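## Task

Take the sample tube from the tray (orange dot on the cap) and stand it in the middle hole of one adapter in the centrifuge rotor. Stand the water blank (white dot) in the middle hole of the adapter directly across from it. Move the tray's remaining tube into the green rack. Every tube must be pushed fully down, and every rotor bucket must hang vertically. A tube touching the floor means failure. The tray's bottles must end upright in the tray. The tray must end on the work bench with nothing overhanging its edge. One or both robots may be used. At the end, release everything and back away. A robot that tips over or is left leaning means failure. Anything held in place only by a robot at the end does not count.

## Robot and tools

Robots: r1 and r2 are identical Hello Robot Stretch 4 units, about 1.6 m tall. Each has an omni-wheel base whose rim lies within 0.23 m of its centre, a lift on a mast, an arm that telescopes forward, a three-joint wrist and a two-finger gripper. Each carries four cameras: <name>_head_camera, <name>_head_left_camera, <name>_head_right_camera and <name>_wrist_camera. Loose objects may occasionally get a small push from outside.

Frames: each robot reports in its own base frame. The origin is on the floor under the base centre, x points forward, y left and z up. hand_pose is a point between the open fingertips, given in this frame. With all wrist joints at 0 its axes match the base axes. The printed position may be slightly off. The odometry frame is the base frame where the scene began. Nothing in the state tells you where one robot sits relative to the other; only the images, lidar_m and wrist_depth_mm can.

execute_actions: "actions" is a list holding one action, or an empty list to just read state and images. The action is an object keyed by "r1" and/or "r2". Under each key, give "base", "joints" or both, plus optional "pace" and "contact_limits"; or give "end_of_arm" by itself. Everything in one action starts at once and may finish at different times. No action runs longer than 15 s.

"base" holds a single relative move from the base's last reported position. translate_m drives straight, forward positive, -2 to 2 m. strafe_m slides sideways, left positive, -2 to 2 m. rotate_rad turns in place, counter-clockwise seen from above positive, -3.2 to 3.2 rad.

"joints" holds absolute targets by name:
- lift_m: 0 to 1.2 m.
- arm_m: extension, 0 to 0.55 m.
- wrist_yaw_rad: -1.134 to 4.276. 0 is forward, positive turns left, 3.14 is folded back. Above 3.4 the arm may obstruct.
- wrist_pitch_rad: -1.117 to 4.259. 0 is level, 1.57 points down.
- wrist_roll_rad: -1.117 to 4.259. At 0 the fingers are level; positive turns clockwise as seen from behind the gripper.
- gripper_m: fingertip gap, -0.038 to 0.141 m. Values below 0 press the fingers together.
A target outside a joint's range is clipped and reported. An unknown key or any other out-of-range value rejects the whole call.

"pace" is "slow", "default", "fast" or "max". Driving tops out at 0.1/0.3/0.4/0.6 m/s and turning at 1/2/3/4 rad/s. When lift_m is above 0.2 at the start of a base move, both are capped further, down to 0.3 m/s and 1 rad/s at full height.

"contact_limits": {"arm_m": x} sets how hard the arm may push before it halts, from 0 (lightest) to 0.75. The default is 0.5.

{"end_of_arm": "enable_torque"} powers back on any wrist or gripper motor that has cut out.

A robot or part you leave out of an action may still be driving toward an older target.

"cameras" lists which images to return. Null or ["all"] returns every camera; [] returns none. The "pictures" line gives the order of the images.

wait: {"seconds": 0 to 10}. Nothing new is commanded; it returns state and images.

zoom_image: {"camera": name, "region": [x0, y0, x1, y1]} in pixels, with (0,0) at the top left and at most 504 by 504. It only works on a camera that returned a full image in the latest result.

finished_scene: {"scene": current scene number}. It ends the scene for good after the last command has been held, and it reports success. Its result also gives the next task.

Readings:
- lidar_m gives 12 distances in metres, one per 30-degree sector. The 1st is straight ahead, then counter-clockwise: 4th left, 7th behind, 10th right. "-" means nothing seen or closer than 0.25 m. The lidar sees from about 0.15 m up, so bench tops count. It misses clear objects and thin legs. It shows the other robot but not its own.
- wrist_depth_mm is a 7x7 grid of median depths from the top left, 100 to 2000 mm.
- base_odometry counts wheel turns, so slipping shows up as travel. If turned_by_wheels and turned_by_imu differ by more than about 0.1 rad, suspect a collision or slip.
- base_tilt is in degrees, with a fixed bias of up to about 1.5.
- motor_effort is in percent, positive toward higher joint values, with the peak in brackets. For wheel_0, wheel_1 and wheel_2, positive pushes the base to turn right.

Statuses:
- "done": the target was reached, or for the base, the wheels turned the full amount.
- "off_target": the part stopped short and may still be pushing.
- "contact_stop_at_<key>": something blocked the part; a lift, arm or wheels stopped this way go slack.
- "limit_stop_at_tilt": the robot leans more than 6 degrees and will not drive.
- "limit_stop_at_own_body": the part would hit the robot; this is likely with pitch below -0.2 and roll below -0.4 or above 4.
- "torque_fault": a wrist motor went limp; use enable_torque.
"on_its_own" describes what you did not command; "held at" there is a target, not a position. If a call reports a stop, the remaining calls in that reply are skipped.

Gripping: command gripper_m below the object's width. A smaller value squeezes harder and pulls the object inward. Neither the reading nor "done" confirms a grasp; look for a change in the gripper's effort. If the fingertips get stuck on a surface, raise the lift. To unfold at the start, send lift_m 0.4 with wrist_yaw_rad 0.

Avoid:
- Robots touching each other: once the bases meet, even a few more millimetres of driving is a hard press and fails the run.
- Turning or driving with more than 1 kg held and arm_m above 0.2, especially at fast paces.
- Strong pushes with the gripper held high.
- Dropping tubes, letting them reach the floor, and hard impacts.
- Carrying one load with both robots: their travel can differ by about 3 cm per metre.

Each tool is called as a command line: name --argument value for each argument, lists and objects as JSON in quotes; but a table of rows of numbers goes row by row, as --pt "numbers of a row", without its own name.

## Session

execute_actions --actions '[]'

Scene clock: 0.00 s.
r1.base_odometry: x=+0.000 y=+0.000 heading=+0.000 (m, m, rad; r1's odometry frame)
r1.turned_by_wheels: +0.000 (rad since the last result)
r1.turned_by_imu: +0.000 (rad since the last result)
r1.base_tilt: forward=-0.1 right=-0.2 (deg)
r1.lidar_m: 0.76 1.37 3.67 1.52 1.29 1.31 1.53 5.07 1.32 0.77 0.66 0.64
r1.base_status: not commanded
r1.joint_positions: lift_m=+0.238 arm_m=-0.002 wrist_yaw_rad=+3.051 wrist_pitch_rad=-0.003 wrist_roll_rad=-0.003 gripper_m=+0.057
r1.joint_status: not commanded
r1.motor_effort: lift_m=+21 arm_m=+0 wrist_yaw_rad=+1 wrist_pitch_rad=-8 wrist_roll_rad=-1 gripper_m=-2 wheel_0=+0 wheel_1=+0 wheel_2=+0 (%)
r1.hand_pose: x=-0.1101 y=+0.1131 z=+0.4175 quat_wxyz=(+0.045, +0.001, -0.001, +0.999) (m; r1's base frame)
r1.wrist_depth_mm: - 140 - - - - - / - 140 - - - - - / - 139 274 - 1661 1756 1182 / 116 140 - - - - - / - - - - - - 1756 / 1618 1661 211 1618 200 1499 1397 / 1118 1078 1078 145 1060 991 1042
r2.base_odometry: x=+0.000 y=+0.000 heading=+0.000 (m, m, rad; r2's odometry frame)
r2.turned_by_wheels: +0.000 (rad since the last result)
r2.turned_by_imu: +0.000 (rad since the last result)
r2.base_tilt: forward=+0.1 right=-0.6 (deg)
r2.lidar_m: 1.12 1.10 1.25 2.04 3.42 3.84 3.64 0.93 0.96 1.62 2.53 1.36
r2.base_status: not commanded
r2.joint_positions: lift_m=+0.190 arm_m=-0.002 wrist_yaw_rad=+3.224 wrist_pitch_rad=+0.004 wrist_roll_rad=+0.012 gripper_m=+0.057
r2.joint_status: not commanded
r2.motor_effort: lift_m=+18 arm_m=+0 wrist_yaw_rad=-1 wrist_pitch_rad=-8 wrist_roll_rad=+0 gripper_m=-3 wheel_0=+0 wheel_1=+0 wheel_2=+0 (%)
r2.hand_pose: x=-0.1261 y=+0.0633 z=+0.3668 quat_wxyz=(-0.041, -0.002, +0.006, +0.999) (m; r2's base frame)
r2.wrist_depth_mm: - - 133 - - - - / - - 125 226 - - - / - 106 135 227 - - - / 146 140 161 - - - - / 204 1618 - - - - - / 205 1118 200 1281 199 1366 1397 / 208 798 878 - 917 866 946
pictures: r1_head_camera, r1_head_left_camera, r1_head_right_camera, r1_wrist_camera, r2_head_camera, r2_head_left_camera, r2_head_right_camera, r2_wrist_camera
Images, in order (width x height): r1_head_camera 420x560, r1_head_left_camera 420x672, r1_head_right_camera 420x672, r1_wrist_camera 616x392, r2_head_camera 420x560, r2_head_left_camera 420x672, r2_head_right_camera 420x672, r2_wrist_camera 616x392.

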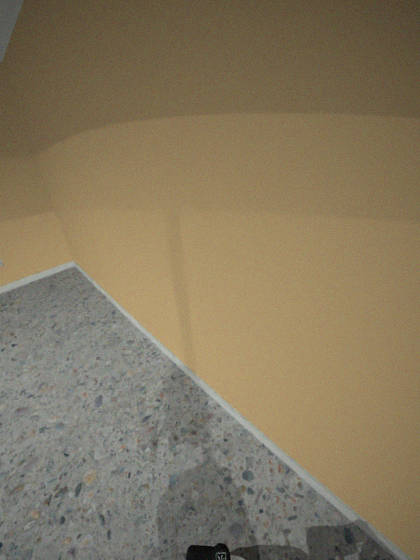

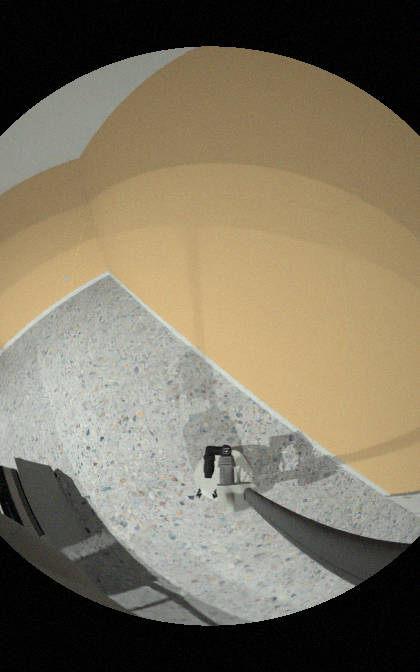

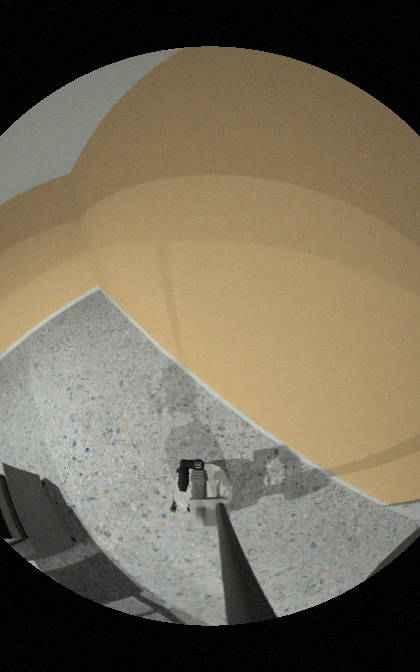

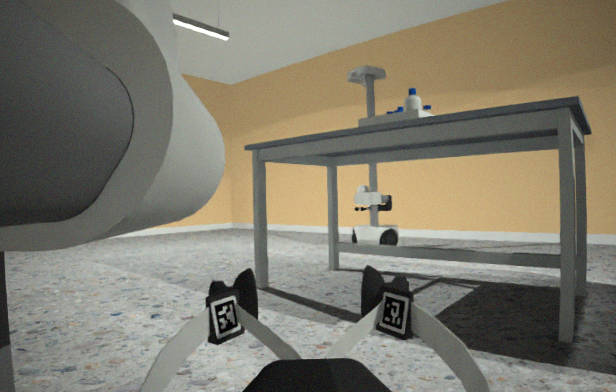

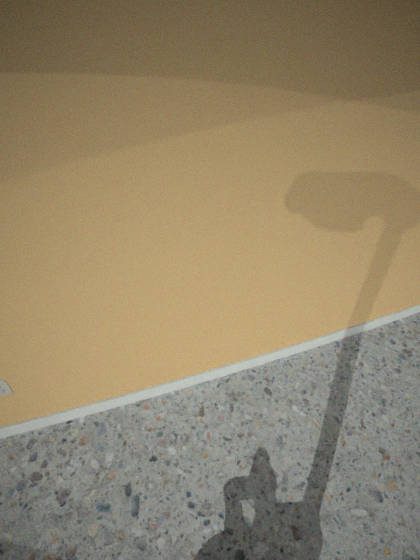

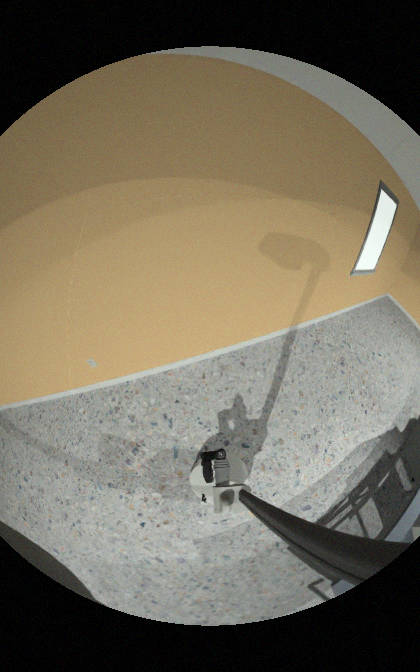

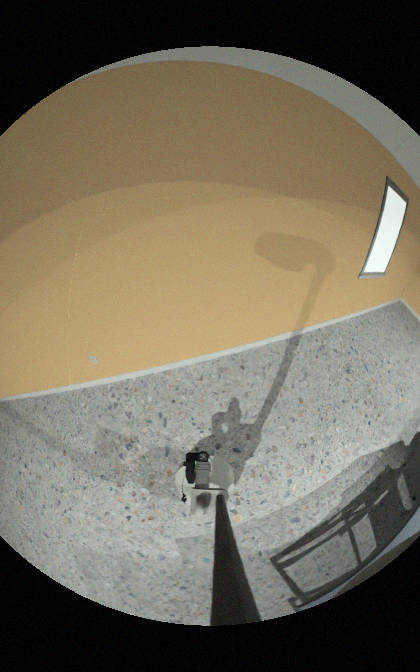

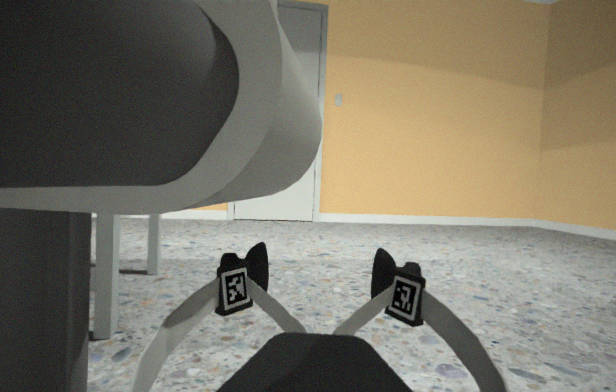

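execute_actions --actions '[{"r1":{"base":{"rotate_rad":2.3},"joints":{"lift_m":0.9,"wrist_yaw_rad":0,"wrist_pitch_rad":0.6}},"r2":{"base":{"rotate_rad":-2.3},"joints":{"lift_m":0.9,"wrist_yaw_rad":0,"wrist_pitch_rad":0.6}}}]'

Scene clock: 7.67 s.
r1.base_odometry: x=+0.000 y=+0.000 heading=+2.300 (m, m, rad; r1's odometry frame)
r1.turned_by_wheels: +2.300 (rad since the last result)
r1.turned_by_imu: +2.319 (rad since the last result)
r1.base_tilt: forward=-0.1 right=+0.0 (deg)
r1.lidar_m: 1.30 1.33 1.84 3.08 0.98 0.69 0.66 0.68 0.92 2.31 3.81 1.37
r1.base_status: done
r1.joint_positions: lift_m=+0.900 arm_m=-0.002 wrist_yaw_rad=+0.000 wrist_pitch_rad=+0.602 wrist_roll_rad=-0.003 gripper_m=+0.057
r1.joint_status: all done
r1.motor_effort: lift_m=+23(23) arm_m=+0(0) wrist_yaw_rad=-2(9) wrist_pitch_rad=-7(9) wrist_roll_rad=-1(1) gripper_m=+0(3) wheel_0=+0(5) wheel_1=+1(3) wheel_2=+1(6) (%)
r1.hand_pose: x=+0.4071 y=-0.0873 z=+0.9146 quat_wxyz=(+0.955, -0.001, +0.296, +0.001) (m; r1's base frame)
r1.wrist_depth_mm: 1160 1430 1576 - 1499 1464 - / 1098 1138 1118 - 1118 1098 - / - - - 1336 1229 1182 - / 1983 1921 1863 1430 1308 1336 1863 / 1576 1576 1576 1537 1464 1499 1537 / 1336 1336 211 1336 201 1336 1308 / 1182 1138 1160 144 1138 1138 1160
r2.base_odometry: x=+0.000 y=+0.000 heading=-2.300 (m, m, rad; r2's odometry frame)
r2.turned_by_wheels: -2.300 (rad since the last result)
r2.turned_by_imu: -2.324 (rad since the last result)
r2.base_tilt: forward=+0.3 right=-0.7 (deg)
r2.lidar_m: 0.92 1.26 4.51 1.61 1.16 1.09 1.17 1.61 3.42 3.55 3.80 0.91
r2.base_status: done
r2.joint_positions: lift_m=+0.900 arm_m=-0.002 wrist_yaw_rad=+0.000 wrist_pitch_rad=+0.602 wrist_roll_rad=+0.012 gripper_m=+0.057
r2.joint_status: all done
r2.motor_effort: lift_m=+23(24) arm_m=+0(0) wrist_yaw_rad=-1(6) wrist_pitch_rad=-7(1) wrist_roll_rad=+1(0) gripper_m=-5(1) wheel_0=+0(6) wheel_1=+0(8) wheel_2=-2(7) (%)
r2.hand_pose: x=+0.4064 y=-0.0873 z=+0.9145 quat_wxyz=(+0.955, +0.005, +0.296, -0.002) (m; r2's base frame)
r2.wrist_depth_mm: 1308 1182 1078 1182 1281 - - / 1661 1863 960 866 878 - - / 1921 - - - 750 - - / 1808 1708 1808 1808 1756 1808 1863 / 1499 1499 1397 1537 1537 1499 1537 / 1281 1281 200 1229 198 1308 1336 / 1138 1118 1160 - 1160 1138 1160
pictures: r1_head_camera, r1_head_left_camera, r1_head_right_camera, r1_wrist_camera, r2_head_camera, r2_head_left_camera, r2_head_right_camera, r2_wrist_camera
Images, in order (width x height): r1_head_camera 420x560, r1_head_left_camera 420x672, r1_head_right_camera 420x672, r1_wrist_camera 616x392, r2_head_camera 420x560, r2_head_left_camera 420x672, r2_head_right_camera 420x672, r2_wrist_camera 616x392.

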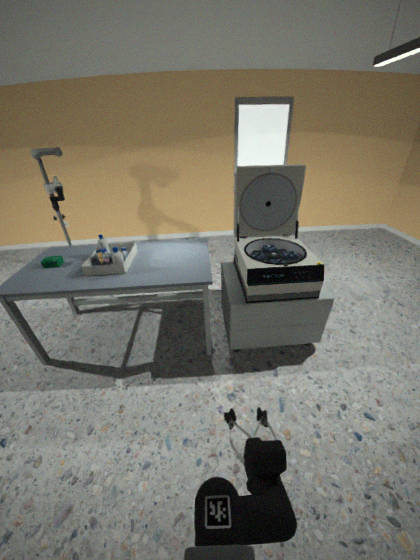

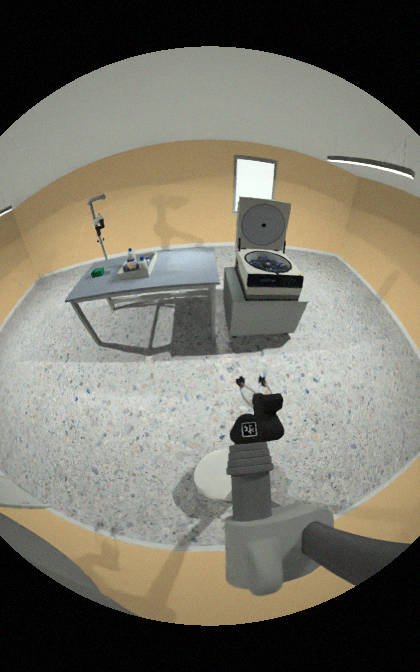

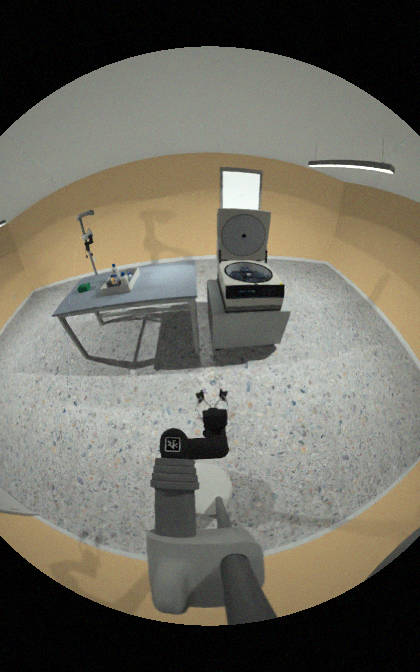

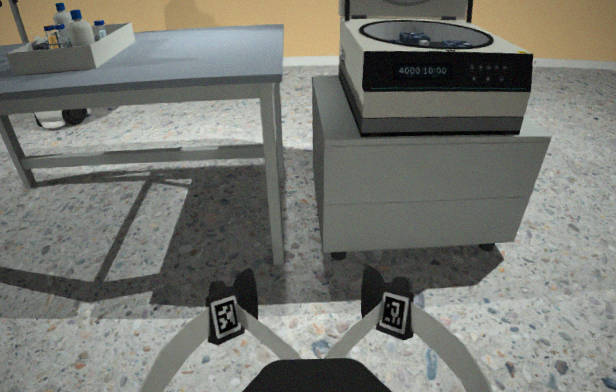

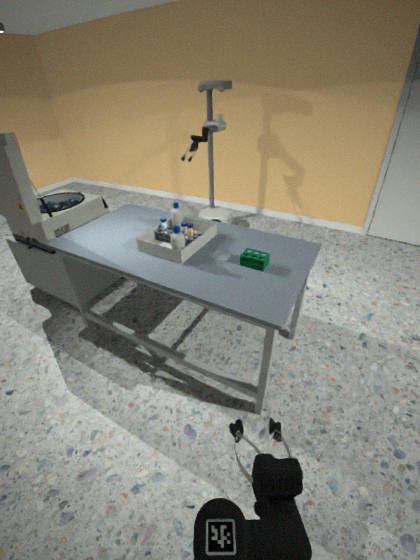

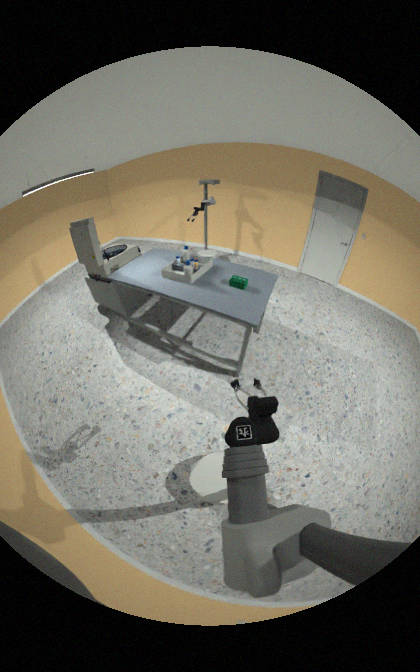

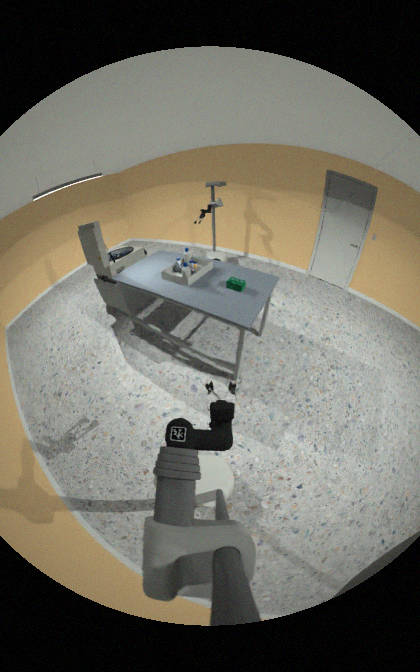

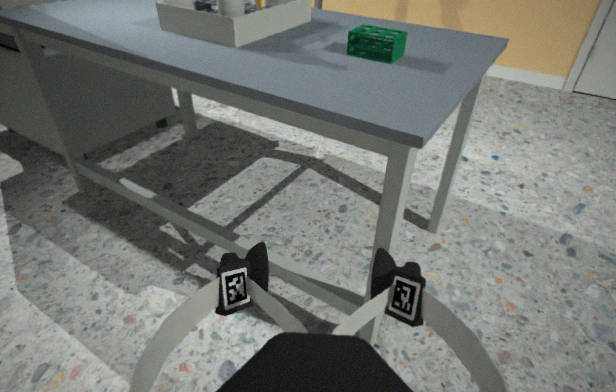

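execute_actions --actions '[{"r1":{"base":{"strafe_m":0.75},"joints":{"lift_m":1.15,"wrist_pitch_rad":1.2,"gripper_m":0.1}}}]' --cameras '[]'

execute_actions --actions '[{"r1":{"base":{"translate_m":0.85}}}]' --cameras '["r1_head_camera","r1_wrist_camera"]'

Scene clock: 20.13 s.
r1.base_odometry: x=-0.559 y=-0.500 heading=+2.300 (m, m, rad; r1's odometry frame)
r1.turned_by_wheels: +0.000 (rad since the last result)
r1.turned_by_imu: +0.002 (rad since the last result)
r1.base_tilt: forward=+0.0 right=-0.2 (deg)
r1.lidar_m: 1.26 1.31 4.53 3.28 1.04 0.72 0.68 0.71 0.98 2.38 1.92 1.36
r1.base_status: done
r1.joint_positions: lift_m=+1.150 arm_m=-0.002 wrist_yaw_rad=+0.000 wrist_pitch_rad=+1.201 wrist_roll_rad=-0.003 gripper_m=+0.100
r1.joint_status: all done
r1.motor_effort: lift_m=+22(25) arm_m=+0(0) wrist_yaw_rad=+0(2) wrist_pitch_rad=-3(4) wrist_roll_rad=+0(1) gripper_m=+0(5) wheel_0=+1(6) wheel_1=+0(9) wheel_2=+1(1) (%)
r1.hand_pose: x=+0.2736 y=-0.0874 z=+1.0591 quat_wxyz=(+0.825, -0.001, +0.565, +0.001) (m; r1's base frame)
r1.wrist_depth_mm: 1618 1618 1708 1618 1618 1499 1397 / 1537 1537 1576 1537 1576 1576 1576 / 1464 1464 1430 1464 1430 1464 1499 / 1366 1397 1430 1366 1397 1366 1366 / 1281 1308 1308 1308 1336 1281 1281 / 1229 1255 213 1281 215 1255 1229 / 1205 1160 1182 146 1160 1160 1182
r2.base_odometry: x=+0.000 y=+0.000 heading=-2.300 (m, m, rad; r2's odometry frame)
r2.turned_by_wheels: +0.000 (rad since the last result)
r2.turned_by_imu: -0.001 (rad since the last result)
r2.base_tilt: forward=+0.2 right=-0.6 (deg)
r2.lidar_m: 0.92 1.27 4.50 1.62 1.15 1.09 1.14 1.56 3.41 3.54 3.81 0.91
r2.base_status: not commanded
r2.joint_positions: lift_m=+0.900 arm_m=-0.002 wrist_yaw_rad=+0.000 wrist_pitch_rad=+0.602 wrist_roll_rad=+0.012 gripper_m=+0.057
r2.joint_status: not commanded
r2.motor_effort: lift_m=+23(23) arm_m=+0(0) wrist_yaw_rad=+0(1) wrist_pitch_rad=-7(7) wrist_roll_rad=+0(0) gripper_m=+0(5) wheel_0=+0(0) wheel_1=-1(1) wheel_2=-2(2) (%)
r2.hand_pose: x=+0.4064 y=-0.0873 z=+0.9145 quat_wxyz=(+0.955, +0.005, +0.296, -0.002) (m; r2's base frame)
r2.wrist_depth_mm: 1255 1182 1098 1205 1281 - - / 1708 1863 946 878 878 - - / 1921 - - - 741 - - / 1756 1661 1756 1808 1756 1863 1808 / 1499 1464 1397 1499 1464 1537 1537 / 1281 1281 200 1255 198 1336 1336 / 1160 1098 1138 - 1160 1118 1160
pictures: none
No camera images: the call's "cameras" was empty. Leave "cameras" out to get every camera's image.

Scene clock: 24.47 s.
r1.base_odometry: x=-1.126 y=+0.134 heading=+2.300 (m, m, rad; r1's odometry frame)
r1.turned_by_wheels: +0.000 (rad since the last result)
r1.turned_by_imu: +0.001 (rad since the last result)
r1.base_tilt: forward=+0.0 right=-0.1 (deg)
r1.lidar_m: 0.43 0.45 0.59 4.34 2.23 1.62 1.52 1.57 2.12 4.41 0.67 0.45
r1.base_status: done
r1.joint_positions: lift_m=+1.150 arm_m=-0.002 wrist_yaw_rad=+0.000 wrist_pitch_rad=+1.201 wrist_roll_rad=-0.003 gripper_m=+0.100
r1.joint_status: not commanded
r1.motor_effort: lift_m=+22(22) arm_m=+0(0) wrist_yaw_rad=-1(2) wrist_pitch_rad=-4(4) wrist_roll_rad=-1(1) gripper_m=-1(3) wheel_0=+0(8) wheel_1=-1(7) wheel_2=+1(7) (%)
r1.hand_pose: x=+0.2736 y=-0.0874 z=+1.0591 quat_wxyz=(+0.825, -0.001, +0.565, +0.001) (m; r1's base frame)
r1.wrist_depth_mm: 683 683 676 549 668 683 683 / 634 627 615 621 640 640 647 / 597 597 597 597 603 591 597 / 569 569 574 580 580 1336 854 / 1281 1308 1281 1281 1308 1281 1229 / 1255 1255 213 1255 213 1229 1229 / 1182 1160 1182 146 1182 1160 1182
r2.base_odometry: x=+0.000 y=+0.000 heading=-2.300 (m, m, rad; r2's odometry frame)
r2.turned_by_wheels: +0.000 (rad since the last result)
r2.turned_by_imu: +0.000 (rad since the last result)
r2.base_tilt: forward=+0.1 right=-0.5 (deg)
r2.lidar_m: 0.90 1.24 4.51 1.62 1.16 1.11 1.15 1.58 3.39 3.55 3.80 0.90
r2.base_status: not commanded
r2.joint_positions: lift_m=+0.900 arm_m=-0.002 wrist_yaw_rad=+0.000 wrist_pitch_rad=+0.602 wrist_roll_rad=+0.012 gripper_m=+0.057
r2.joint_status: not commanded
r2.motor_effort: lift_m=+23(23) arm_m=-1(0) wrist_yaw_rad=-1(2) wrist_pitch_rad=-7(7) wrist_roll_rad=+0(0) gripper_m=+2(2) wheel_0=+0(0) wheel_1=-1(1) wheel_2=-2(2) (%)
r2.hand_pose: x=+0.4064 y=-0.0873 z=+0.9145 quat_wxyz=(+0.955, +0.005, +0.296, -0.002) (m; r2's base frame)
r2.wrist_depth_mm: 1281 1160 1078 1182 1281 - - / 1708 1863 960 878 891 - - / 1921 - - - 741 - - / 1756 1618 1808 1808 1708 1808 1863 / 1499 1499 1397 1499 1464 1499 1537 / 1281 1308 200 1229 198 1308 1336 / 1118 1118 1138 - 1182 1118 1182
pictures: r1_head_camera, r1_wrist_camera
Images, in order (width x height): r1_head_camera 420x560, r1_wrist_camera 616x392.

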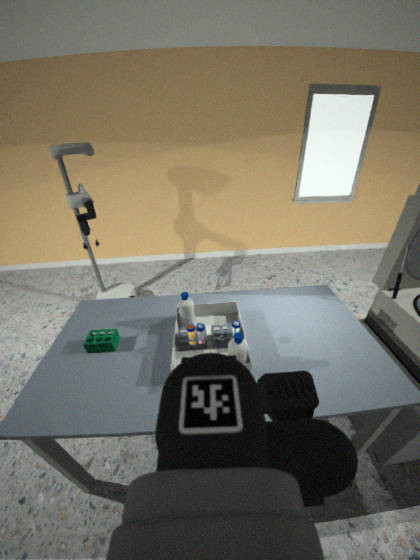

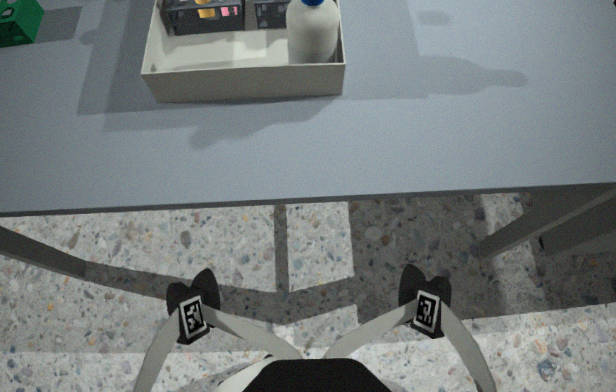

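execute_actions --actions '[{"r1":{"base":{"rotate_rad":0.05},"joints":{"arm_m":0.45,"wrist_pitch_rad":1.57}}}]' --cameras '["r1_wrist_camera"]'

Scene clock: 30.57 s.
r1.base_odometry: x=-1.126 y=+0.134 heading=+2.350 (m, m, rad; r1's odometry frame)
r1.turned_by_wheels: +0.050 (rad since the last result)
r1.turned_by_imu: +0.052 (rad since the last result)
r1.base_tilt: forward=-0.2 right=-0.3 (deg)
r1.lidar_m: 0.42 0.46 0.63 4.34 2.17 1.60 1.54 1.59 2.23 1.69 0.63 0.44
r1.base_status: done
r1.joint_positions: lift_m=+1.150 arm_m=+0.449 wrist_yaw_rad=+0.000 wrist_pitch_rad=+1.570 wrist_roll_rad=-0.003 gripper_m=+0.100
r1.joint_status: all done
r1.motor_effort: lift_m=+22(22) arm_m=+7(10) wrist_yaw_rad=-1(1) wrist_pitch_rad=-1(0) wrist_roll_rad=+0(1) gripper_m=-2(2) wheel_0=-1(6) wheel_1=+0(7) wheel_2=+0(4) (%)
r1.hand_pose: x=+0.6199 y=-0.0874 z=+1.0396 quat_wxyz=(+0.707, -0.001, +0.707, +0.001) (m; r1's base frame)
r1.wrist_depth_mm: 496 496 500 504 508 500 504 / 496 449 436 439 500 504 500 / 496 500 500 496 500 496 500 / 500 496 500 496 500 504 504 / 496 496 496 504 508 504 504 / 496 500 213 504 215 508 504 / 496 500 500 146 504 508 504
r2.base_odometry: x=+0.000 y=+0.000 heading=-2.300 (m, m, rad; r2's odometry frame)
r2.turned_by_wheels: +0.000 (rad since the last result)
r2.turned_by_imu: -0.001 (rad since the last result)
r2.base_tilt: forward=+0.1 right=-0.6 (deg)
r2.lidar_m: 0.94 1.28 4.51 1.61 1.16 1.11 1.16 1.57 3.41 3.54 3.81 0.90
r2.base_status: not commanded
r2.joint_positions: lift_m=+0.900 arm_m=-0.002 wrist_yaw_rad=+0.000 wrist_pitch_rad=+0.602 wrist_roll_rad=+0.012 gripper_m=+0.057
r2.joint_status: not commanded
r2.motor_effort: lift_m=+23(23) arm_m=+0(0) wrist_yaw_rad=-1(3) wrist_pitch_rad=-8(8) wrist_roll_rad=-1(1) gripper_m=-6(3) wheel_0=+0(0) wheel_1=-1(0) wheel_2=-2(2) (%)
r2.hand_pose: x=+0.4064 y=-0.0873 z=+0.9145 quat_wxyz=(+0.955, +0.005, +0.296, -0.002) (m; r2's base frame)
r2.wrist_depth_mm: 1281 1205 1078 1182 1281 - - / 1708 1921 960 878 878 - - / 1983 - - - 750 - - / 1756 1618 1808 1808 1756 1808 1863 / 1499 1499 1397 1499 1464 1537 1499 / 1281 1308 200 1229 198 1308 1336 / 1138 1118 1138 - 1138 1138 1182
pictures: r1_wrist_camera
Images, in order (width x height): r1_wrist_camera 616x392.

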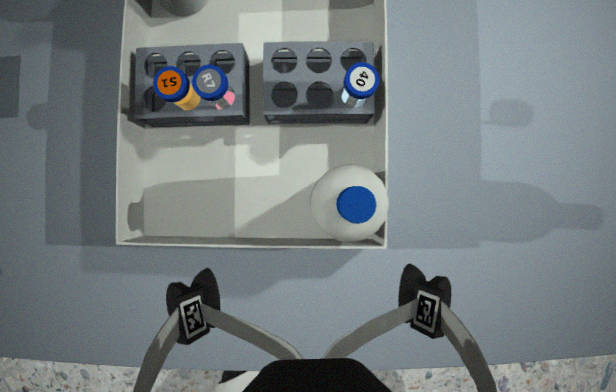

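execute_actions --actions '[{"r1":{"base":{"translate_m":0.117},"joints":{"arm_m":0.5,"gripper_m":0.07}}}]' --cameras '[]'

execute_actions --actions '[{"r1":{"base":{"strafe_m":-0.051},"joints":{"lift_m":1.04}}}]' --cameras '["r1_wrist_camera"]'

Scene clock: 41.93 s.
r1.base_odometry: x=-1.208 y=+0.217 heading=+2.350 (m, m, rad; r1's odometry frame)
r1.turned_by_wheels: +0.000 (rad since the last result)
r1.turned_by_imu: +0.001 (rad since the last result)
r1.base_tilt: forward=-0.2 right=+0.0 (deg)
r1.lidar_m: 0.30 0.32 0.47 4.34 2.31 1.72 1.64 1.73 2.37 1.24 0.45 0.33
r1.base_status: done
r1.joint_positions: lift_m=+1.150 arm_m=+0.499 wrist_yaw_rad=+0.000 wrist_pitch_rad=+1.570 wrist_roll_rad=-0.003 gripper_m=+0.070
r1.joint_status: all done
r1.motor_effort: lift_m=+22(22) arm_m=+7(7) wrist_yaw_rad=+0(1) wrist_pitch_rad=-1(1) wrist_roll_rad=-1(1) gripper_m=-3(1) wheel_0=+0(5) wheel_1=+0(5) wheel_2=+2(7) (%)
r1.hand_pose: x=+0.6699 y=-0.0874 z=+1.0396 quat_wxyz=(+0.707, -0.001, +0.707, +0.001) (m; r1's base frame)
r1.wrist_depth_mm: 504 500 496 504 496 504 504 / 504 353 477 488 500 504 504 / 496 496 500 500 500 500 500 / 496 496 492 492 504 496 504 / 492 459 455 496 500 504 500 / 500 500 211 500 198 508 504 / 500 484 488 145 500 500 508
r2.base_odometry: x=+0.000 y=+0.000 heading=-2.300 (m, m, rad; r2's odometry frame)
r2.turned_by_wheels: +0.000 (rad since the last result)
r2.turned_by_imu: +0.000 (rad since the last result)
r2.base_tilt: forward=+0.3 right=-0.6 (deg)
r2.lidar_m: 0.91 1.27 4.50 1.62 1.16 1.10 1.16 1.58 3.40 3.54 3.79 0.91
r2.base_status: not commanded
r2.joint_positions: lift_m=+0.900 arm_m=-0.002 wrist_yaw_rad=+0.000 wrist_pitch_rad=+0.602 wrist_roll_rad=+0.012 gripper_m=+0.057
r2.joint_status: not commanded
r2.motor_effort: lift_m=+23(23) arm_m=+0(0) wrist_yaw_rad=-2(1) wrist_pitch_rad=-8(6) wrist_roll_rad=-1(1) gripper_m=-1(4) wheel_0=+0(0) wheel_1=-1(1) wheel_2=-2(2) (%)
r2.hand_pose: x=+0.4064 y=-0.0873 z=+0.9145 quat_wxyz=(+0.955, +0.005, +0.296, -0.002) (m; r2's base frame)
r2.wrist_depth_mm: 1308 1182 1078 1205 1255 - - / 1708 1863 960 878 891 - - / 1921 - - - 741 - - / 1756 1618 1863 1808 1708 1756 1808 / 1499 1499 1397 1499 1464 1499 1576 / 1281 1308 200 1229 198 1308 1336 / 1118 1118 1138 - 1138 1118 1182
pictures: none
No camera images: the call's "cameras" was empty. Leave "cameras" out to get every camera's image.

Scene clock: 43.43 s.
r1.base_odometry: x=-1.172 y=+0.253 heading=+2.350 (m, m, rad; r1's odometry frame)
r1.turned_by_wheels: +0.000 (rad since the last result)
r1.turned_by_imu: +0.001 (rad since the last result)
r1.base_tilt: forward=-0.2 right=+0.0 (deg)
r1.lidar_m: 0.31 0.33 0.47 4.38 2.32 1.72 1.65 1.72 2.40 1.25 0.46 0.32
r1.base_status: done
r1.joint_positions: lift_m=+1.040 arm_m=+0.499 wrist_yaw_rad=+0.000 wrist_pitch_rad=+1.570 wrist_roll_rad=-0.003 gripper_m=+0.070
r1.joint_status: all done
r1.motor_effort: lift_m=+18(21) arm_m=+7(7) wrist_yaw_rad=+0(1) wrist_pitch_rad=+0(0) wrist_roll_rad=-1(1) gripper_m=-1(3) wheel_0=+1(10) wheel_1=+1(8) wheel_2=+1(2) (%)
r1.hand_pose: x=+0.6699 y=-0.0874 z=+0.9299 quat_wxyz=(+0.707, -0.001, +0.707, +0.001) (m; r1's base frame)
r1.wrist_depth_mm: 254 340 353 357 394 394 394 / 270 387 384 389 394 392 394 / 375 387 384 387 389 392 392 / 338 382 379 384 389 394 397 / 325 327 327 327 392 394 394 / 373 387 211 389 197 392 394 / 373 389 389 144 394 392 394
r2.base_odometry: x=+0.000 y=+0.000 heading=-2.300 (m, m, rad; r2's odometry frame)
r2.turned_by_wheels: +0.000 (rad since the last result)
r2.turned_by_imu: +0.000 (rad since the last result)
r2.base_tilt: forward=+0.2 right=-0.5 (deg)
r2.lidar_m: 0.92 1.26 4.51 1.59 1.17 1.10 1.16 1.58 3.40 3.53 3.81 0.90
r2.base_status: not commanded
r2.joint_positions: lift_m=+0.900 arm_m=-0.002 wrist_yaw_rad=+0.000 wrist_pitch_rad=+0.602 wrist_roll_rad=+0.012 gripper_m=+0.057
r2.joint_status: not commanded
r2.motor_effort: lift_m=+23(23) arm_m=+0(0) wrist_yaw_rad=-3(1) wrist_pitch_rad=-7(8) wrist_roll_rad=+0(2) gripper_m=-1(5) wheel_0=+0(0) wheel_1=-1(1) wheel_2=-2(2) (%)
r2.hand_pose: x=+0.4064 y=-0.0873 z=+0.9145 quat_wxyz=(+0.955, +0.005, +0.296, -0.002) (m; r2's base frame)
r2.wrist_depth_mm: 1281 1160 1078 1205 1281 - - / 1708 1863 976 878 878 - - / 1921 - - - 750 - - / 1756 1661 1756 1808 1708 1756 1808 / 1464 1499 1430 1499 1464 1537 1537 / 1281 1281 200 1229 198 1281 1336 / 1118 1118 1138 - 1182 1118 1160
pictures: r1_wrist_camera
Images, in order (width x height): r1_wrist_camera 616x392.

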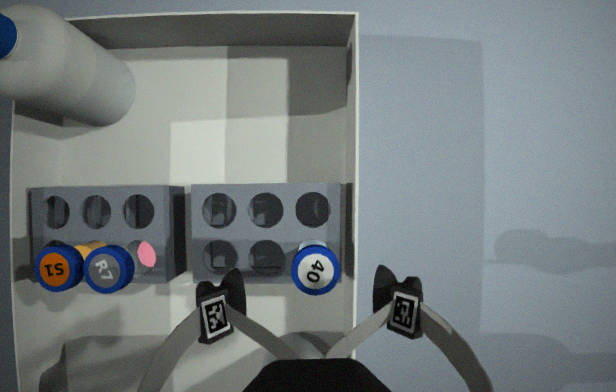

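execute_actions --actions '[{"r1":{"joints":{"lift_m":0.99},"pace":"slow"}}]' --cameras '["r1_wrist_camera","r1_head_left_camera"]'

Scene clock: 52.43 s.
r1.base_odometry: x=-1.172 y=+0.253 heading=+2.350 (m, m, rad; r1's odometry frame)
r1.turned_by_wheels: +0.000 (rad since the last result)
r1.turned_by_imu: +0.001 (rad since the last result)
r1.base_tilt: forward=-0.2 right=-0.2 (deg)
r1.lidar_m: 0.33 0.32 0.47 4.39 2.32 1.71 1.64 1.73 2.41 1.23 0.46 0.35
r1.base_status: not commanded
r1.joint_positions: lift_m=+0.990 arm_m=+0.499 wrist_yaw_rad=+0.000 wrist_pitch_rad=+1.570 wrist_roll_rad=-0.003 gripper_m=+0.070
r1.joint_status: all done
r1.motor_effort: lift_m=+18(19) arm_m=+7(7) wrist_yaw_rad=-1(1) wrist_pitch_rad=+0(0) wrist_roll_rad=+1(0) gripper_m=-3(1) wheel_0=+0(0) wheel_1=+1(1) wheel_2=+1(1) (%)
r1.hand_pose: x=+0.6699 y=-0.0874 z=+0.8799 quat_wxyz=(+0.707, -0.001, +0.707, +0.001) (m; r1's base frame)
r1.wrist_depth_mm: 250 338 338 340 342 342 342 / 270 336 338 338 342 342 342 / 336 336 336 338 342 342 345 / 309 307 309 332 340 343 343 / 274 306 277 279 342 342 343 / 220 336 210 340 198 343 345 / 336 338 338 145 343 343 345
r2.base_odometry: x=+0.000 y=+0.000 heading=-2.300 (m, m, rad; r2's odometry frame)
r2.turned_by_wheels: +0.000 (rad since the last result)
r2.turned_by_imu: +0.000 (rad since the last result)
r2.base_tilt: forward=+0.1 right=-0.5 (deg)
r2.lidar_m: 0.92 1.24 4.50 1.62 1.15 1.11 1.15 1.60 3.42 3.53 3.80 0.91
r2.base_status: not commanded
r2.joint_positions: lift_m=+0.900 arm_m=-0.002 wrist_yaw_rad=+0.000 wrist_pitch_rad=+0.602 wrist_roll_rad=+0.012 gripper_m=+0.057
r2.joint_status: not commanded
r2.motor_effort: lift_m=+23(23) arm_m=+0(0) wrist_yaw_rad=-2(3) wrist_pitch_rad=-6(7) wrist_roll_rad=-1(1) gripper_m=-5(1) wheel_0=+0(0) wheel_1=-1(1) wheel_2=-2(2) (%)
r2.hand_pose: x=+0.4064 y=-0.0873 z=+0.9145 quat_wxyz=(+0.955, +0.005, +0.296, -0.002) (m; r2's base frame)
r2.wrist_depth_mm: 1308 1160 1078 1205 1281 - - / 1756 1863 960 878 891 - - / 1921 - - - 750 - - / 1756 1661 1756 1756 1756 1808 1808 / 1464 1499 1430 1464 1499 1576 1499 / 1281 1281 200 1255 198 1336 1336 / 1118 1118 1118 - 1160 1118 1160
pictures: r1_head_left_camera, r1_wrist_camera
Images, in order (width x height): r1_head_left_camera 420x672, r1_wrist_camera 616x392.

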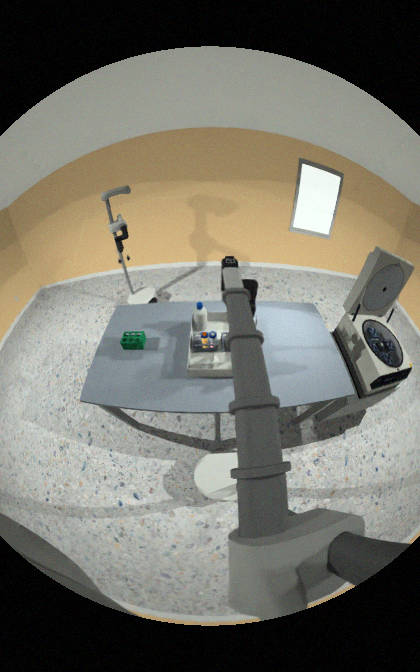

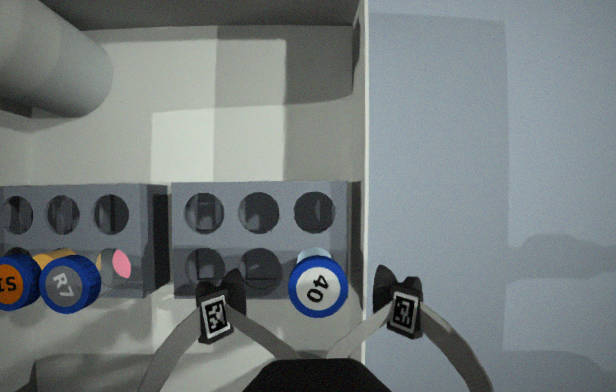

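Cap depth 0.22; go down a bit more and grip.

execute_actions --actions '[{"r1":{"joints":{"lift_m":0.975},"pace":"slow"}}]' --cameras '[]'

execute_actions --actions '[{"r1":{"joints":{"gripper_m":0.0}}}]' --cameras '[]'

execute_actions --actions '[{"r1":{"joints":{"lift_m":1.15}}}]' --cameras '["r1_wrist_camera"]'

Scene clock: 61.17 s.
r1.base_odometry: x=-1.172 y=+0.253 heading=+2.350 (m, m, rad; r1's odometry frame)
r1.turned_by_wheels: +0.000 (rad since the last result)
r1.turned_by_imu: +0.001 (rad since the last result)
r1.base_tilt: forward=-0.2 right=-0.1 (deg)
r1.lidar_m: 0.30 0.32 0.45 4.39 2.32 1.71 1.65 1.73 2.40 1.23 0.45 0.33
r1.base_status: not commanded
r1.joint_positions: lift_m=+0.975 arm_m=+0.499 wrist_yaw_rad=+0.000 wrist_pitch_rad=+1.570 wrist_roll_rad=-0.003 gripper_m=+0.070
r1.joint_status: all done
r1.motor_effort: lift_m=+18(17) arm_m=+7(7) wrist_yaw_rad=-1(1) wrist_pitch_rad=-1(0) wrist_roll_rad=+0(0) gripper_m=-2(1) wheel_0=+0(1) wheel_1=+0(1) wheel_2=+1(1) (%)
r1.hand_pose: x=+0.6699 y=-0.0874 z=+0.8649 quat_wxyz=(+0.707, -0.001, +0.707, +0.001) (m; r1's base frame)
r1.wrist_depth_mm: 248 320 324 324 324 324 327 / 270 320 322 324 327 325 330 / 320 322 322 324 327 329 327 / 262 285 317 301 325 327 330 / 262 282 265 264 325 327 329 / 202 320 211 204 198 330 327 / 322 322 322 144 329 329 329
r2.base_odometry: x=+0.000 y=+0.000 heading=-2.300 (m, m, rad; r2's odometry frame)
r2.turned_by_wheels: +0.000 (rad since the last result)
r2.turned_by_imu: +0.000 (rad since the last result)
r2.base_tilt: forward=+0.3 right=-0.6 (deg)
r2.lidar_m: 0.93 1.25 4.49 1.61 1.16 1.11 1.17 1.57 3.40 3.54 3.81 0.89
r2.base_status: not commanded
r2.joint_positions: lift_m=+0.900 arm_m=-0.002 wrist_yaw_rad=+0.000 wrist_pitch_rad=+0.602 wrist_roll_rad=+0.012 gripper_m=+0.057
r2.joint_status: not commanded
r2.motor_effort: lift_m=+23(23) arm_m=+0(0) wrist_yaw_rad=-2(1) wrist_pitch_rad=-7(9) wrist_roll_rad=-2(1) gripper_m=+0(5) wheel_0=+0(0) wheel_1=-1(1) wheel_2=-2(2) (%)
r2.hand_pose: x=+0.4064 y=-0.0873 z=+0.9145 quat_wxyz=(+0.955, +0.005, +0.296, -0.002) (m; r2's base frame)
r2.wrist_depth_mm: 1308 1182 1060 1205 1281 - - / 1661 1921 960 878 891 - - / 1921 - - - 741 - - / 1808 1661 1756 1808 1756 1756 1863 / 1499 1499 1430 1499 1464 1537 1537 / 1308 1281 200 1255 198 1308 1336 / 1160 1098 1118 - 1138 1138 1138
pictures: none
No camera images: the call's "cameras" was empty. Leave "cameras" out to get every camera's image.

Scene clock: 62.67 s.
r1.base_odometry: x=-1.172 y=+0.253 heading=+2.350 (m, m, rad; r1's odometry frame)
r1.turned_by_wheels: +0.000 (rad since the last result)
r1.turned_by_imu: +0.000 (rad since the last result)
r1.base_tilt: forward=-0.1 right=-0.2 (deg)
r1.lidar_m: 0.31 0.34 0.46 4.39 2.31 1.71 1.64 1.72 2.40 1.20 0.46 0.34
r1.base_status: not commanded
r1.joint_positions: lift_m=+0.975 arm_m=+0.499 wrist_yaw_rad=+0.000 wrist_pitch_rad=+1.570 wrist_roll_rad=-0.003 gripper_m=+0.000
r1.joint_status: all done
r1.motor_effort: lift_m=+18(18) arm_m=+7(7) wrist_yaw_rad=-1(1) wrist_pitch_rad=+0(1) wrist_roll_rad=-1(0) gripper_m=-17(18) wheel_0=+0(0) wheel_1=+1(1) wheel_2=+1(1) (%)
r1.hand_pose: x=+0.6699 y=-0.0874 z=+0.8649 quat_wxyz=(+0.707, -0.001, +0.707, +0.001) (m; r1's base frame)
r1.wrist_depth_mm: 248 319 322 324 327 325 327 / 270 322 324 324 329 329 329 / 320 322 322 322 327 325 329 / 263 286 319 294 327 327 329 / 262 282 266 264 324 327 327 / 202 322 208 193 189 327 327 / 320 322 325 324 327 329 327
r2.base_odometry: x=+0.000 y=+0.000 heading=-2.300 (m, m, rad; r2's odometry frame)
r2.turned_by_wheels: +0.000 (rad since the last result)
r2.turned_by_imu: +0.000 (rad since the last result)
r2.base_tilt: forward=+0.3 right=-0.7 (deg)
r2.lidar_m: 0.91 1.24 4.51 1.62 1.17 1.10 1.16 1.59 3.39 3.56 3.80 0.92
r2.base_status: not commanded
r2.joint_positions: lift_m=+0.900 arm_m=-0.002 wrist_yaw_rad=+0.000 wrist_pitch_rad=+0.602 wrist_roll_rad=+0.012 gripper_m=+0.057
r2.joint_status: not commanded
r2.motor_effort: lift_m=+23(23) arm_m=+0(0) wrist_yaw_rad=-1(2) wrist_pitch_rad=-8(7) wrist_roll_rad=+1(2) gripper_m=-2(5) wheel_0=+0(0) wheel_1=-1(1) wheel_2=-2(2) (%)
r2.hand_pose: x=+0.4064 y=-0.0873 z=+0.9145 quat_wxyz=(+0.955, +0.005, +0.296, -0.002) (m; r2's base frame)
r2.wrist_depth_mm: 1308 1205 1078 1205 1281 - - / 1756 1863 976 878 891 - - / 1863 - - - 750 - - / 1808 1661 1756 1808 1756 1863 1863 / 1499 1464 1397 1499 1464 1537 1576 / 1255 1281 200 1255 198 1308 1336 / 1118 1118 1138 - 1160 1118 1160
pictures: none
No camera images: the call's "cameras" was empty. Leave "cameras" out to get every camera's image.

Scene clock: 64.47 s.
r1.base_odometry: x=-1.172 y=+0.253 heading=+2.350 (m, m, rad; r1's odometry frame)
r1.turned_by_wheels: +0.000 (rad since the last result)
r1.turned_by_imu: +0.001 (rad since the last result)
r1.base_tilt: forward=-0.1 right=-0.3 (deg)
r1.lidar_m: 0.30 0.34 0.45 4.39 2.32 1.72 1.65 1.72 2.41 1.24 0.48 0.33
r1.base_status: not commanded
r1.joint_positions: lift_m=+1.150 arm_m=+0.499 wrist_yaw_rad=+0.000 wrist_pitch_rad=+1.570 wrist_roll_rad=-0.003 gripper_m=+0.000
r1.joint_status: all done
r1.motor_effort: lift_m=+23(25) arm_m=+7(7) wrist_yaw_rad=-1(1) wrist_pitch_rad=+0(2) wrist_roll_rad=-2(0) gripper_m=-19(19) wheel_0=+1(1) wheel_1=+1(1) wheel_2=+1(1) (%)
r1.hand_pose: x=+0.6699 y=-0.0874 z=+1.0395 quat_wxyz=(+0.707, -0.001, +0.707, +0.001) (m; r1's base frame)
r1.wrist_depth_mm: 500 500 500 500 496 500 504 / 496 382 496 504 504 504 504 / 500 480 492 492 504 504 504 / 496 466 492 504 500 504 500 / 500 436 477 469 504 508 504 / 496 500 208 192 188 504 512 / 504 442 462 357 500 504 500
r2.base_odometry: x=+0.000 y=+0.000 heading=-2.300 (m, m, rad; r2's odometry frame)
r2.turned_by_wheels: +0.000 (rad since the last result)
r2.turned_by_imu: +0.000 (rad since the last result)
r2.base_tilt: forward=+0.2 right=-0.4 (deg)
r2.lidar_m: 0.93 1.25 4.50 1.62 1.15 1.10 1.15 1.59 3.40 3.56 3.80 0.88
r2.base_status: not commanded
r2.joint_positions: lift_m=+0.900 arm_m=-0.002 wrist_yaw_rad=+0.000 wrist_pitch_rad=+0.602 wrist_roll_rad=+0.012 gripper_m=+0.057
r2.joint_status: not commanded
r2.motor_effort: lift_m=+23(23) arm_m=+0(1) wrist_yaw_rad=-2(1) wrist_pitch_rad=-7(7) wrist_roll_rad=+0(1) gripper_m=-4(1) wheel_0=+0(0) wheel_1=+0(1) wheel_2=-2(2) (%)
r2.hand_pose: x=+0.4064 y=-0.0873 z=+0.9145 quat_wxyz=(+0.955, +0.005, +0.296, -0.002) (m; r2's base frame)
r2.wrist_depth_mm: 1308 1205 1078 1205 1281 - - / 1756 1863 960 866 866 - - / 1863 - - - 750 - - / 1756 1661 1756 1808 1756 1808 1808 / 1499 1499 1397 1537 1464 1537 1537 / 1281 1308 199 1255 198 1336 1336 / 1118 1098 1138 - 1160 1118 1182
pictures: r1_wrist_camera
Images, in order (width x height): r1_wrist_camera 616x392.

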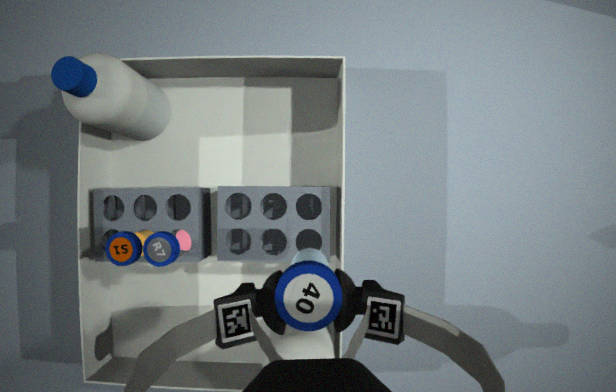

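execute_actions --actions '[{"r1":{"base":{"translate_m":-0.1},"joints":{"lift_m":1.2,"arm_m":0.3}}}]' --cameras '[]'

execute_actions --actions '[{"r1":{"base":{"strafe_m":-1.0}}}]' --cameras '["r1_wrist_camera","r1_head_camera"]'

Scene clock: 71.33 s.
r1.base_odometry: x=-1.102 y=+0.182 heading=+2.350 (m, m, rad; r1's odometry frame)
r1.turned_by_wheels: +0.000 (rad since the last result)
r1.turned_by_imu: +0.001 (rad since the last result)
r1.base_tilt: forward=-0.1 right=-0.1 (deg)
r1.lidar_m: 0.41 0.43 0.61 4.38 2.15 1.62 1.55 1.63 2.26 1.61 0.60 0.42
r1.base_status: done
r1.joint_positions: lift_m=+1.199 arm_m=+0.301 wrist_yaw_rad=+0.000 wrist_pitch_rad=+1.570 wrist_roll_rad=-0.003 gripper_m=+0.000
r1.joint_status: all done
r1.motor_effort: lift_m=+23(24) arm_m=-7(9) wrist_yaw_rad=-1(1) wrist_pitch_rad=-2(1) wrist_roll_rad=-1(1) gripper_m=-16(19) wheel_0=+0(4) wheel_1=+0(6) wheel_2=-1(7) (%)
r1.hand_pose: x=+0.4723 y=-0.0874 z=+1.0888 quat_wxyz=(+0.707, -0.001, +0.707, +0.001) (m; r1's base frame)
r1.wrist_depth_mm: 539 517 539 544 554 554 554 / 544 549 539 407 549 549 559 / 549 549 544 549 549 554 554 / 549 549 549 544 554 549 554 / 554 549 544 549 554 549 554 / 1308 1336 208 193 189 1308 1308 / 1308 1308 1138 1078 1336 1308 1336
r2.base_odometry: x=+0.000 y=+0.000 heading=-2.300 (m, m, rad; r2's odometry frame)
r2.turned_by_wheels: +0.000 (rad since the last result)
r2.turned_by_imu: +0.000 (rad since the last result)
r2.base_tilt: forward=+0.2 right=-0.7 (deg)
r2.lidar_m: 0.92 1.25 4.50 1.60 1.17 1.10 1.15 1.60 3.42 3.55 3.82 0.86
r2.base_status: not commanded
r2.joint_positions: lift_m=+0.900 arm_m=-0.002 wrist_yaw_rad=+0.000 wrist_pitch_rad=+0.602 wrist_roll_rad=+0.012 gripper_m=+0.057
r2.joint_status: not commanded
r2.motor_effort: lift_m=+23(23) arm_m=+0(0) wrist_yaw_rad=-1(1) wrist_pitch_rad=-8(7) wrist_roll_rad=+0(1) gripper_m=-2(3) wheel_0=+0(0) wheel_1=+0(0) wheel_2=-2(2) (%)
r2.hand_pose: x=+0.4064 y=-0.0873 z=+0.9145 quat_wxyz=(+0.955, +0.005, +0.296, -0.002) (m; r2's base frame)
r2.wrist_depth_mm: 1308 1182 1078 1182 1281 - - / 1708 1863 960 866 878 - - / 1921 - - - 750 - - / 1808 1708 1756 1756 1708 1808 1863 / 1499 1499 1464 1537 1464 1537 1499 / 1281 1255 200 1229 198 1308 1308 / 1138 1118 1138 - 1160 1118 1160
pictures: none
No camera images: the call's "cameras" was empty. Leave "cameras" out to get every camera's image.

Scene clock: 76.00 s.
r1.base_odometry: x=-0.390 y=+0.885 heading=+2.350 (m, m, rad; r1's odometry frame)
r1.turned_by_wheels: +0.000 (rad since the last result)
r1.turned_by_imu: +0.001 (rad since the last result)
r1.base_tilt: forward=-0.2 right=-0.1 (deg)
r1.lidar_m: 0.40 0.43 0.58 1.72 2.21 1.63 1.55 1.63 2.29 3.36 0.58 0.40
r1.base_status: done
r1.joint_positions: lift_m=+1.199 arm_m=+0.301 wrist_yaw_rad=+0.000 wrist_pitch_rad=+1.570 wrist_roll_rad=-0.003 gripper_m=+0.000
r1.joint_status: not commanded
r1.motor_effort: lift_m=+23(23) arm_m=-7(7) wrist_yaw_rad=-2(2) wrist_pitch_rad=-2(1) wrist_roll_rad=+1(0) gripper_m=-16(17) wheel_0=-2(9) wheel_1=+0(8) wheel_2=+0(0) (%)
r1.hand_pose: x=+0.4723 y=-0.0874 z=+1.0888 quat_wxyz=(+0.707, -0.001, +0.707, +0.001) (m; r1's base frame)
r1.wrist_depth_mm: 539 1281 750 549 569 574 549 / 549 1308 759 564 569 574 535 / 549 1336 759 569 564 574 512 / 544 1336 504 504 539 517 508 / 549 1281 1281 500 597 603 1308 / 1308 1281 208 191 188 1308 1336 / 1281 1308 1078 1098 1281 1281 1336
r2.base_odometry: x=+0.000 y=+0.000 heading=-2.300 (m, m, rad; r2's odometry frame)
r2.turned_by_wheels: +0.000 (rad since the last result)
r2.turned_by_imu: +0.000 (rad since the last result)
r2.base_tilt: forward=+0.1 right=-0.5 (deg)
r2.lidar_m: 0.94 1.24 4.49 1.62 1.18 1.10 1.15 1.59 3.41 3.52 3.83 0.92
r2.base_status: not commanded
r2.joint_positions: lift_m=+0.900 arm_m=-0.002 wrist_yaw_rad=+0.000 wrist_pitch_rad=+0.602 wrist_roll_rad=+0.012 gripper_m=+0.057
r2.joint_status: not commanded
r2.motor_effort: lift_m=+23(23) arm_m=+0(0) wrist_yaw_rad=-2(2) wrist_pitch_rad=-7(7) wrist_roll_rad=-1(1) gripper_m=-3(4) wheel_0=+0(0) wheel_1=-1(0) wheel_2=-2(2) (%)
r2.hand_pose: x=+0.4064 y=-0.0873 z=+0.9145 quat_wxyz=(+0.955, +0.005, +0.296, -0.002) (m; r2's base frame)
r2.wrist_depth_mm: 1308 1182 1098 1182 1308 - - / 1756 1921 976 878 878 - - / 1863 - - - 750 - - / 1756 1661 1756 1808 1708 1808 1863 / 1464 1537 1430 1499 1464 1537 1499 / 1308 1308 200 1229 198 1336 1336 / 1118 1098 1138 - 1160 1138 1160
pictures: r1_head_camera, r1_wrist_camera
Images, in order (width x height): r1_head_camera 420x560, r1_wrist_camera 616x392.

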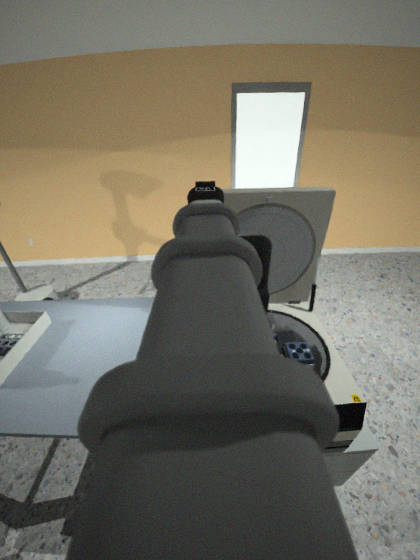

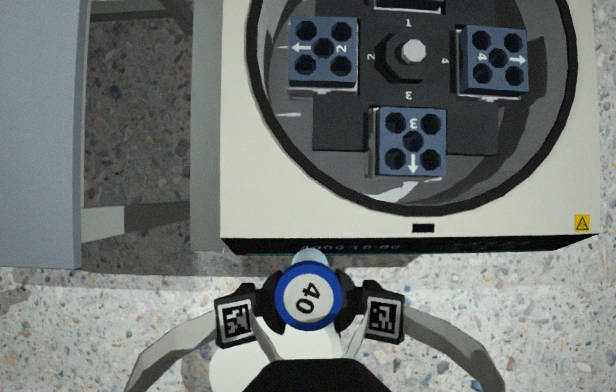

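execute_actions --actions '[{"r1":{"base":{"translate_m":0.104},"joints":{"arm_m":0.45}}}]' --cameras '[]'

execute_actions --actions '[{"r1":{"base":{"strafe_m":-0.024},"joints":{"lift_m":1.0}}}]' --cameras '["r1_wrist_camera"]'

Scene clock: 83.83 s.
r1.base_odometry: x=-0.463 y=+0.959 heading=+2.350 (m, m, rad; r1's odometry frame)
r1.turned_by_wheels: +0.000 (rad since the last result)
r1.turned_by_imu: +0.001 (rad since the last result)
r1.base_tilt: forward=-0.2 right=-0.1 (deg)
r1.lidar_m: 0.29 0.31 0.45 1.27 2.38 1.74 1.66 1.74 2.43 3.36 0.44 0.31
r1.base_status: done
r1.joint_positions: lift_m=+1.199 arm_m=+0.449 wrist_yaw_rad=+0.000 wrist_pitch_rad=+1.570 wrist_roll_rad=-0.003 gripper_m=+0.000
r1.joint_status: all done
r1.motor_effort: lift_m=+23(23) arm_m=+7(9) wrist_yaw_rad=-3(0) wrist_pitch_rad=+0(1) wrist_roll_rad=-1(1) gripper_m=-16(16) wheel_0=+0(5) wheel_1=+0(8) wheel_2=+1(9) (%)
r1.hand_pose: x=+0.6200 y=-0.0874 z=+1.0888 quat_wxyz=(+0.707, -0.001, +0.707, +0.001) (m; r1's base frame)
r1.wrist_depth_mm: 549 1060 500 504 504 508 508 / 539 1281 759 504 544 508 512 / 549 1308 759 564 569 564 512 / 549 1336 759 627 569 574 544 / 549 1336 741 539 564 569 544 / 544 1308 208 192 187 569 504 / 544 654 508 500 574 504 508
r2.base_odometry: x=+0.000 y=+0.000 heading=-2.300 (m, m, rad; r2's odometry frame)
r2.turned_by_wheels: +0.000 (rad since the last result)
r2.turned_by_imu: +0.000 (rad since the last result)
r2.base_tilt: forward=+0.3 right=-0.6 (deg)
r2.lidar_m: 0.92 1.27 4.53 1.62 1.19 1.10 1.15 1.58 3.40 3.55 3.80 0.92
r2.base_status: not commanded
r2.joint_positions: lift_m=+0.900 arm_m=-0.002 wrist_yaw_rad=+0.000 wrist_pitch_rad=+0.602 wrist_roll_rad=+0.012 gripper_m=+0.057
r2.joint_status: not commanded
r2.motor_effort: lift_m=+23(23) arm_m=-1(0) wrist_yaw_rad=-1(1) wrist_pitch_rad=-7(7) wrist_roll_rad=-2(1) gripper_m=-2(5) wheel_0=+0(0) wheel_1=-1(1) wheel_2=-2(2) (%)
r2.hand_pose: x=+0.4064 y=-0.0873 z=+0.9145 quat_wxyz=(+0.955, +0.005, +0.296, -0.002) (m; r2's base frame)
r2.wrist_depth_mm: 1281 1182 1098 1205 1255 - - / 1708 1863 976 878 891 - - / 1921 - - - 741 - - / 1756 1661 1808 1808 1756 1756 1863 / 1464 1499 1397 1499 1464 1499 1537 / 1281 1281 200 1255 198 1308 1308 / 1138 1118 1138 - 1160 1118 1160
pictures: none
No camera images: the call's "cameras" was empty. Leave "cameras" out to get every camera's image.

Scene clock: 85.73 s.
r1.base_odometry: x=-0.446 y=+0.976 heading=+2.350 (m, m, rad; r1's odometry frame)
r1.turned_by_wheels: +0.000 (rad since the last result)
r1.turned_by_imu: +0.001 (rad since the last result)
r1.base_tilt: forward=-0.3 right=-0.3 (deg)
r1.lidar_m: 0.30 0.32 0.46 1.25 2.35 1.72 1.64 1.73 2.42 3.32 0.44 0.31
r1.base_status: done
r1.joint_positions: lift_m=+1.000 arm_m=+0.449 wrist_yaw_rad=+0.000 wrist_pitch_rad=+1.570 wrist_roll_rad=-0.003 gripper_m=+0.000
r1.joint_status: all done
r1.motor_effort: lift_m=+18(22) arm_m=+7(7) wrist_yaw_rad=+0(1) wrist_pitch_rad=+0(0) wrist_roll_rad=+0(0) gripper_m=-18(18) wheel_0=+0(5) wheel_1=+2(10) wheel_2=+0(2) (%)
r1.hand_pose: x=+0.6199 y=-0.0874 z=+0.8899 quat_wxyz=(+0.707, -0.001, +0.707, +0.001) (m; r1's base frame)
r1.wrist_depth_mm: 1098 707 306 306 379 377 345 / 1098 931 304 379 373 357 384 / 1118 1118 306 368 373 370 370 / 1098 1118 340 370 366 373 370 / 1118 1098 342 340 362 351 347 / 1098 778 208 193 188 373 373 / 640 699 307 368 347 343 373
r2.base_odometry: x=+0.000 y=+0.000 heading=-2.300 (m, m, rad; r2's odometry frame)
r2.turned_by_wheels: +0.000 (rad since the last result)
r2.turned_by_imu: +0.000 (rad since the last result)
r2.base_tilt: forward=+0.2 right=-0.5 (deg)
r2.lidar_m: 0.92 1.25 4.48 1.62 1.17 1.10 1.17 1.57 3.41 3.56 3.78 0.89
r2.base_status: not commanded
r2.joint_positions: lift_m=+0.900 arm_m=-0.002 wrist_yaw_rad=+0.000 wrist_pitch_rad=+0.602 wrist_roll_rad=+0.012 gripper_m=+0.057
r2.joint_status: not commanded
r2.motor_effort: lift_m=+23(23) arm_m=-1(0) wrist_yaw_rad=-1(2) wrist_pitch_rad=-7(6) wrist_roll_rad=+1(1) gripper_m=-4(6) wheel_0=+0(0) wheel_1=-1(1) wheel_2=-2(2) (%)
r2.hand_pose: x=+0.4064 y=-0.0873 z=+0.9145 quat_wxyz=(+0.955, +0.005, +0.296, -0.002) (m; r2's base frame)
r2.wrist_depth_mm: 1308 1160 1098 1205 1255 - - / 1708 1863 960 866 891 - - / 1921 - - - 750 - - / 1756 1661 1808 1808 1708 1808 1808 / 1499 1499 1397 1537 1464 1499 1499 / 1308 1281 200 1229 199 1308 1336 / 1138 1118 1160 - 1160 1138 1160
pictures: r1_wrist_camera
Images, in order (width x height): r1_wrist_camera 616x392.

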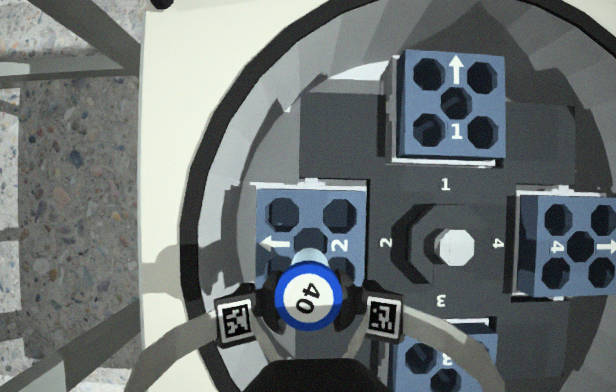

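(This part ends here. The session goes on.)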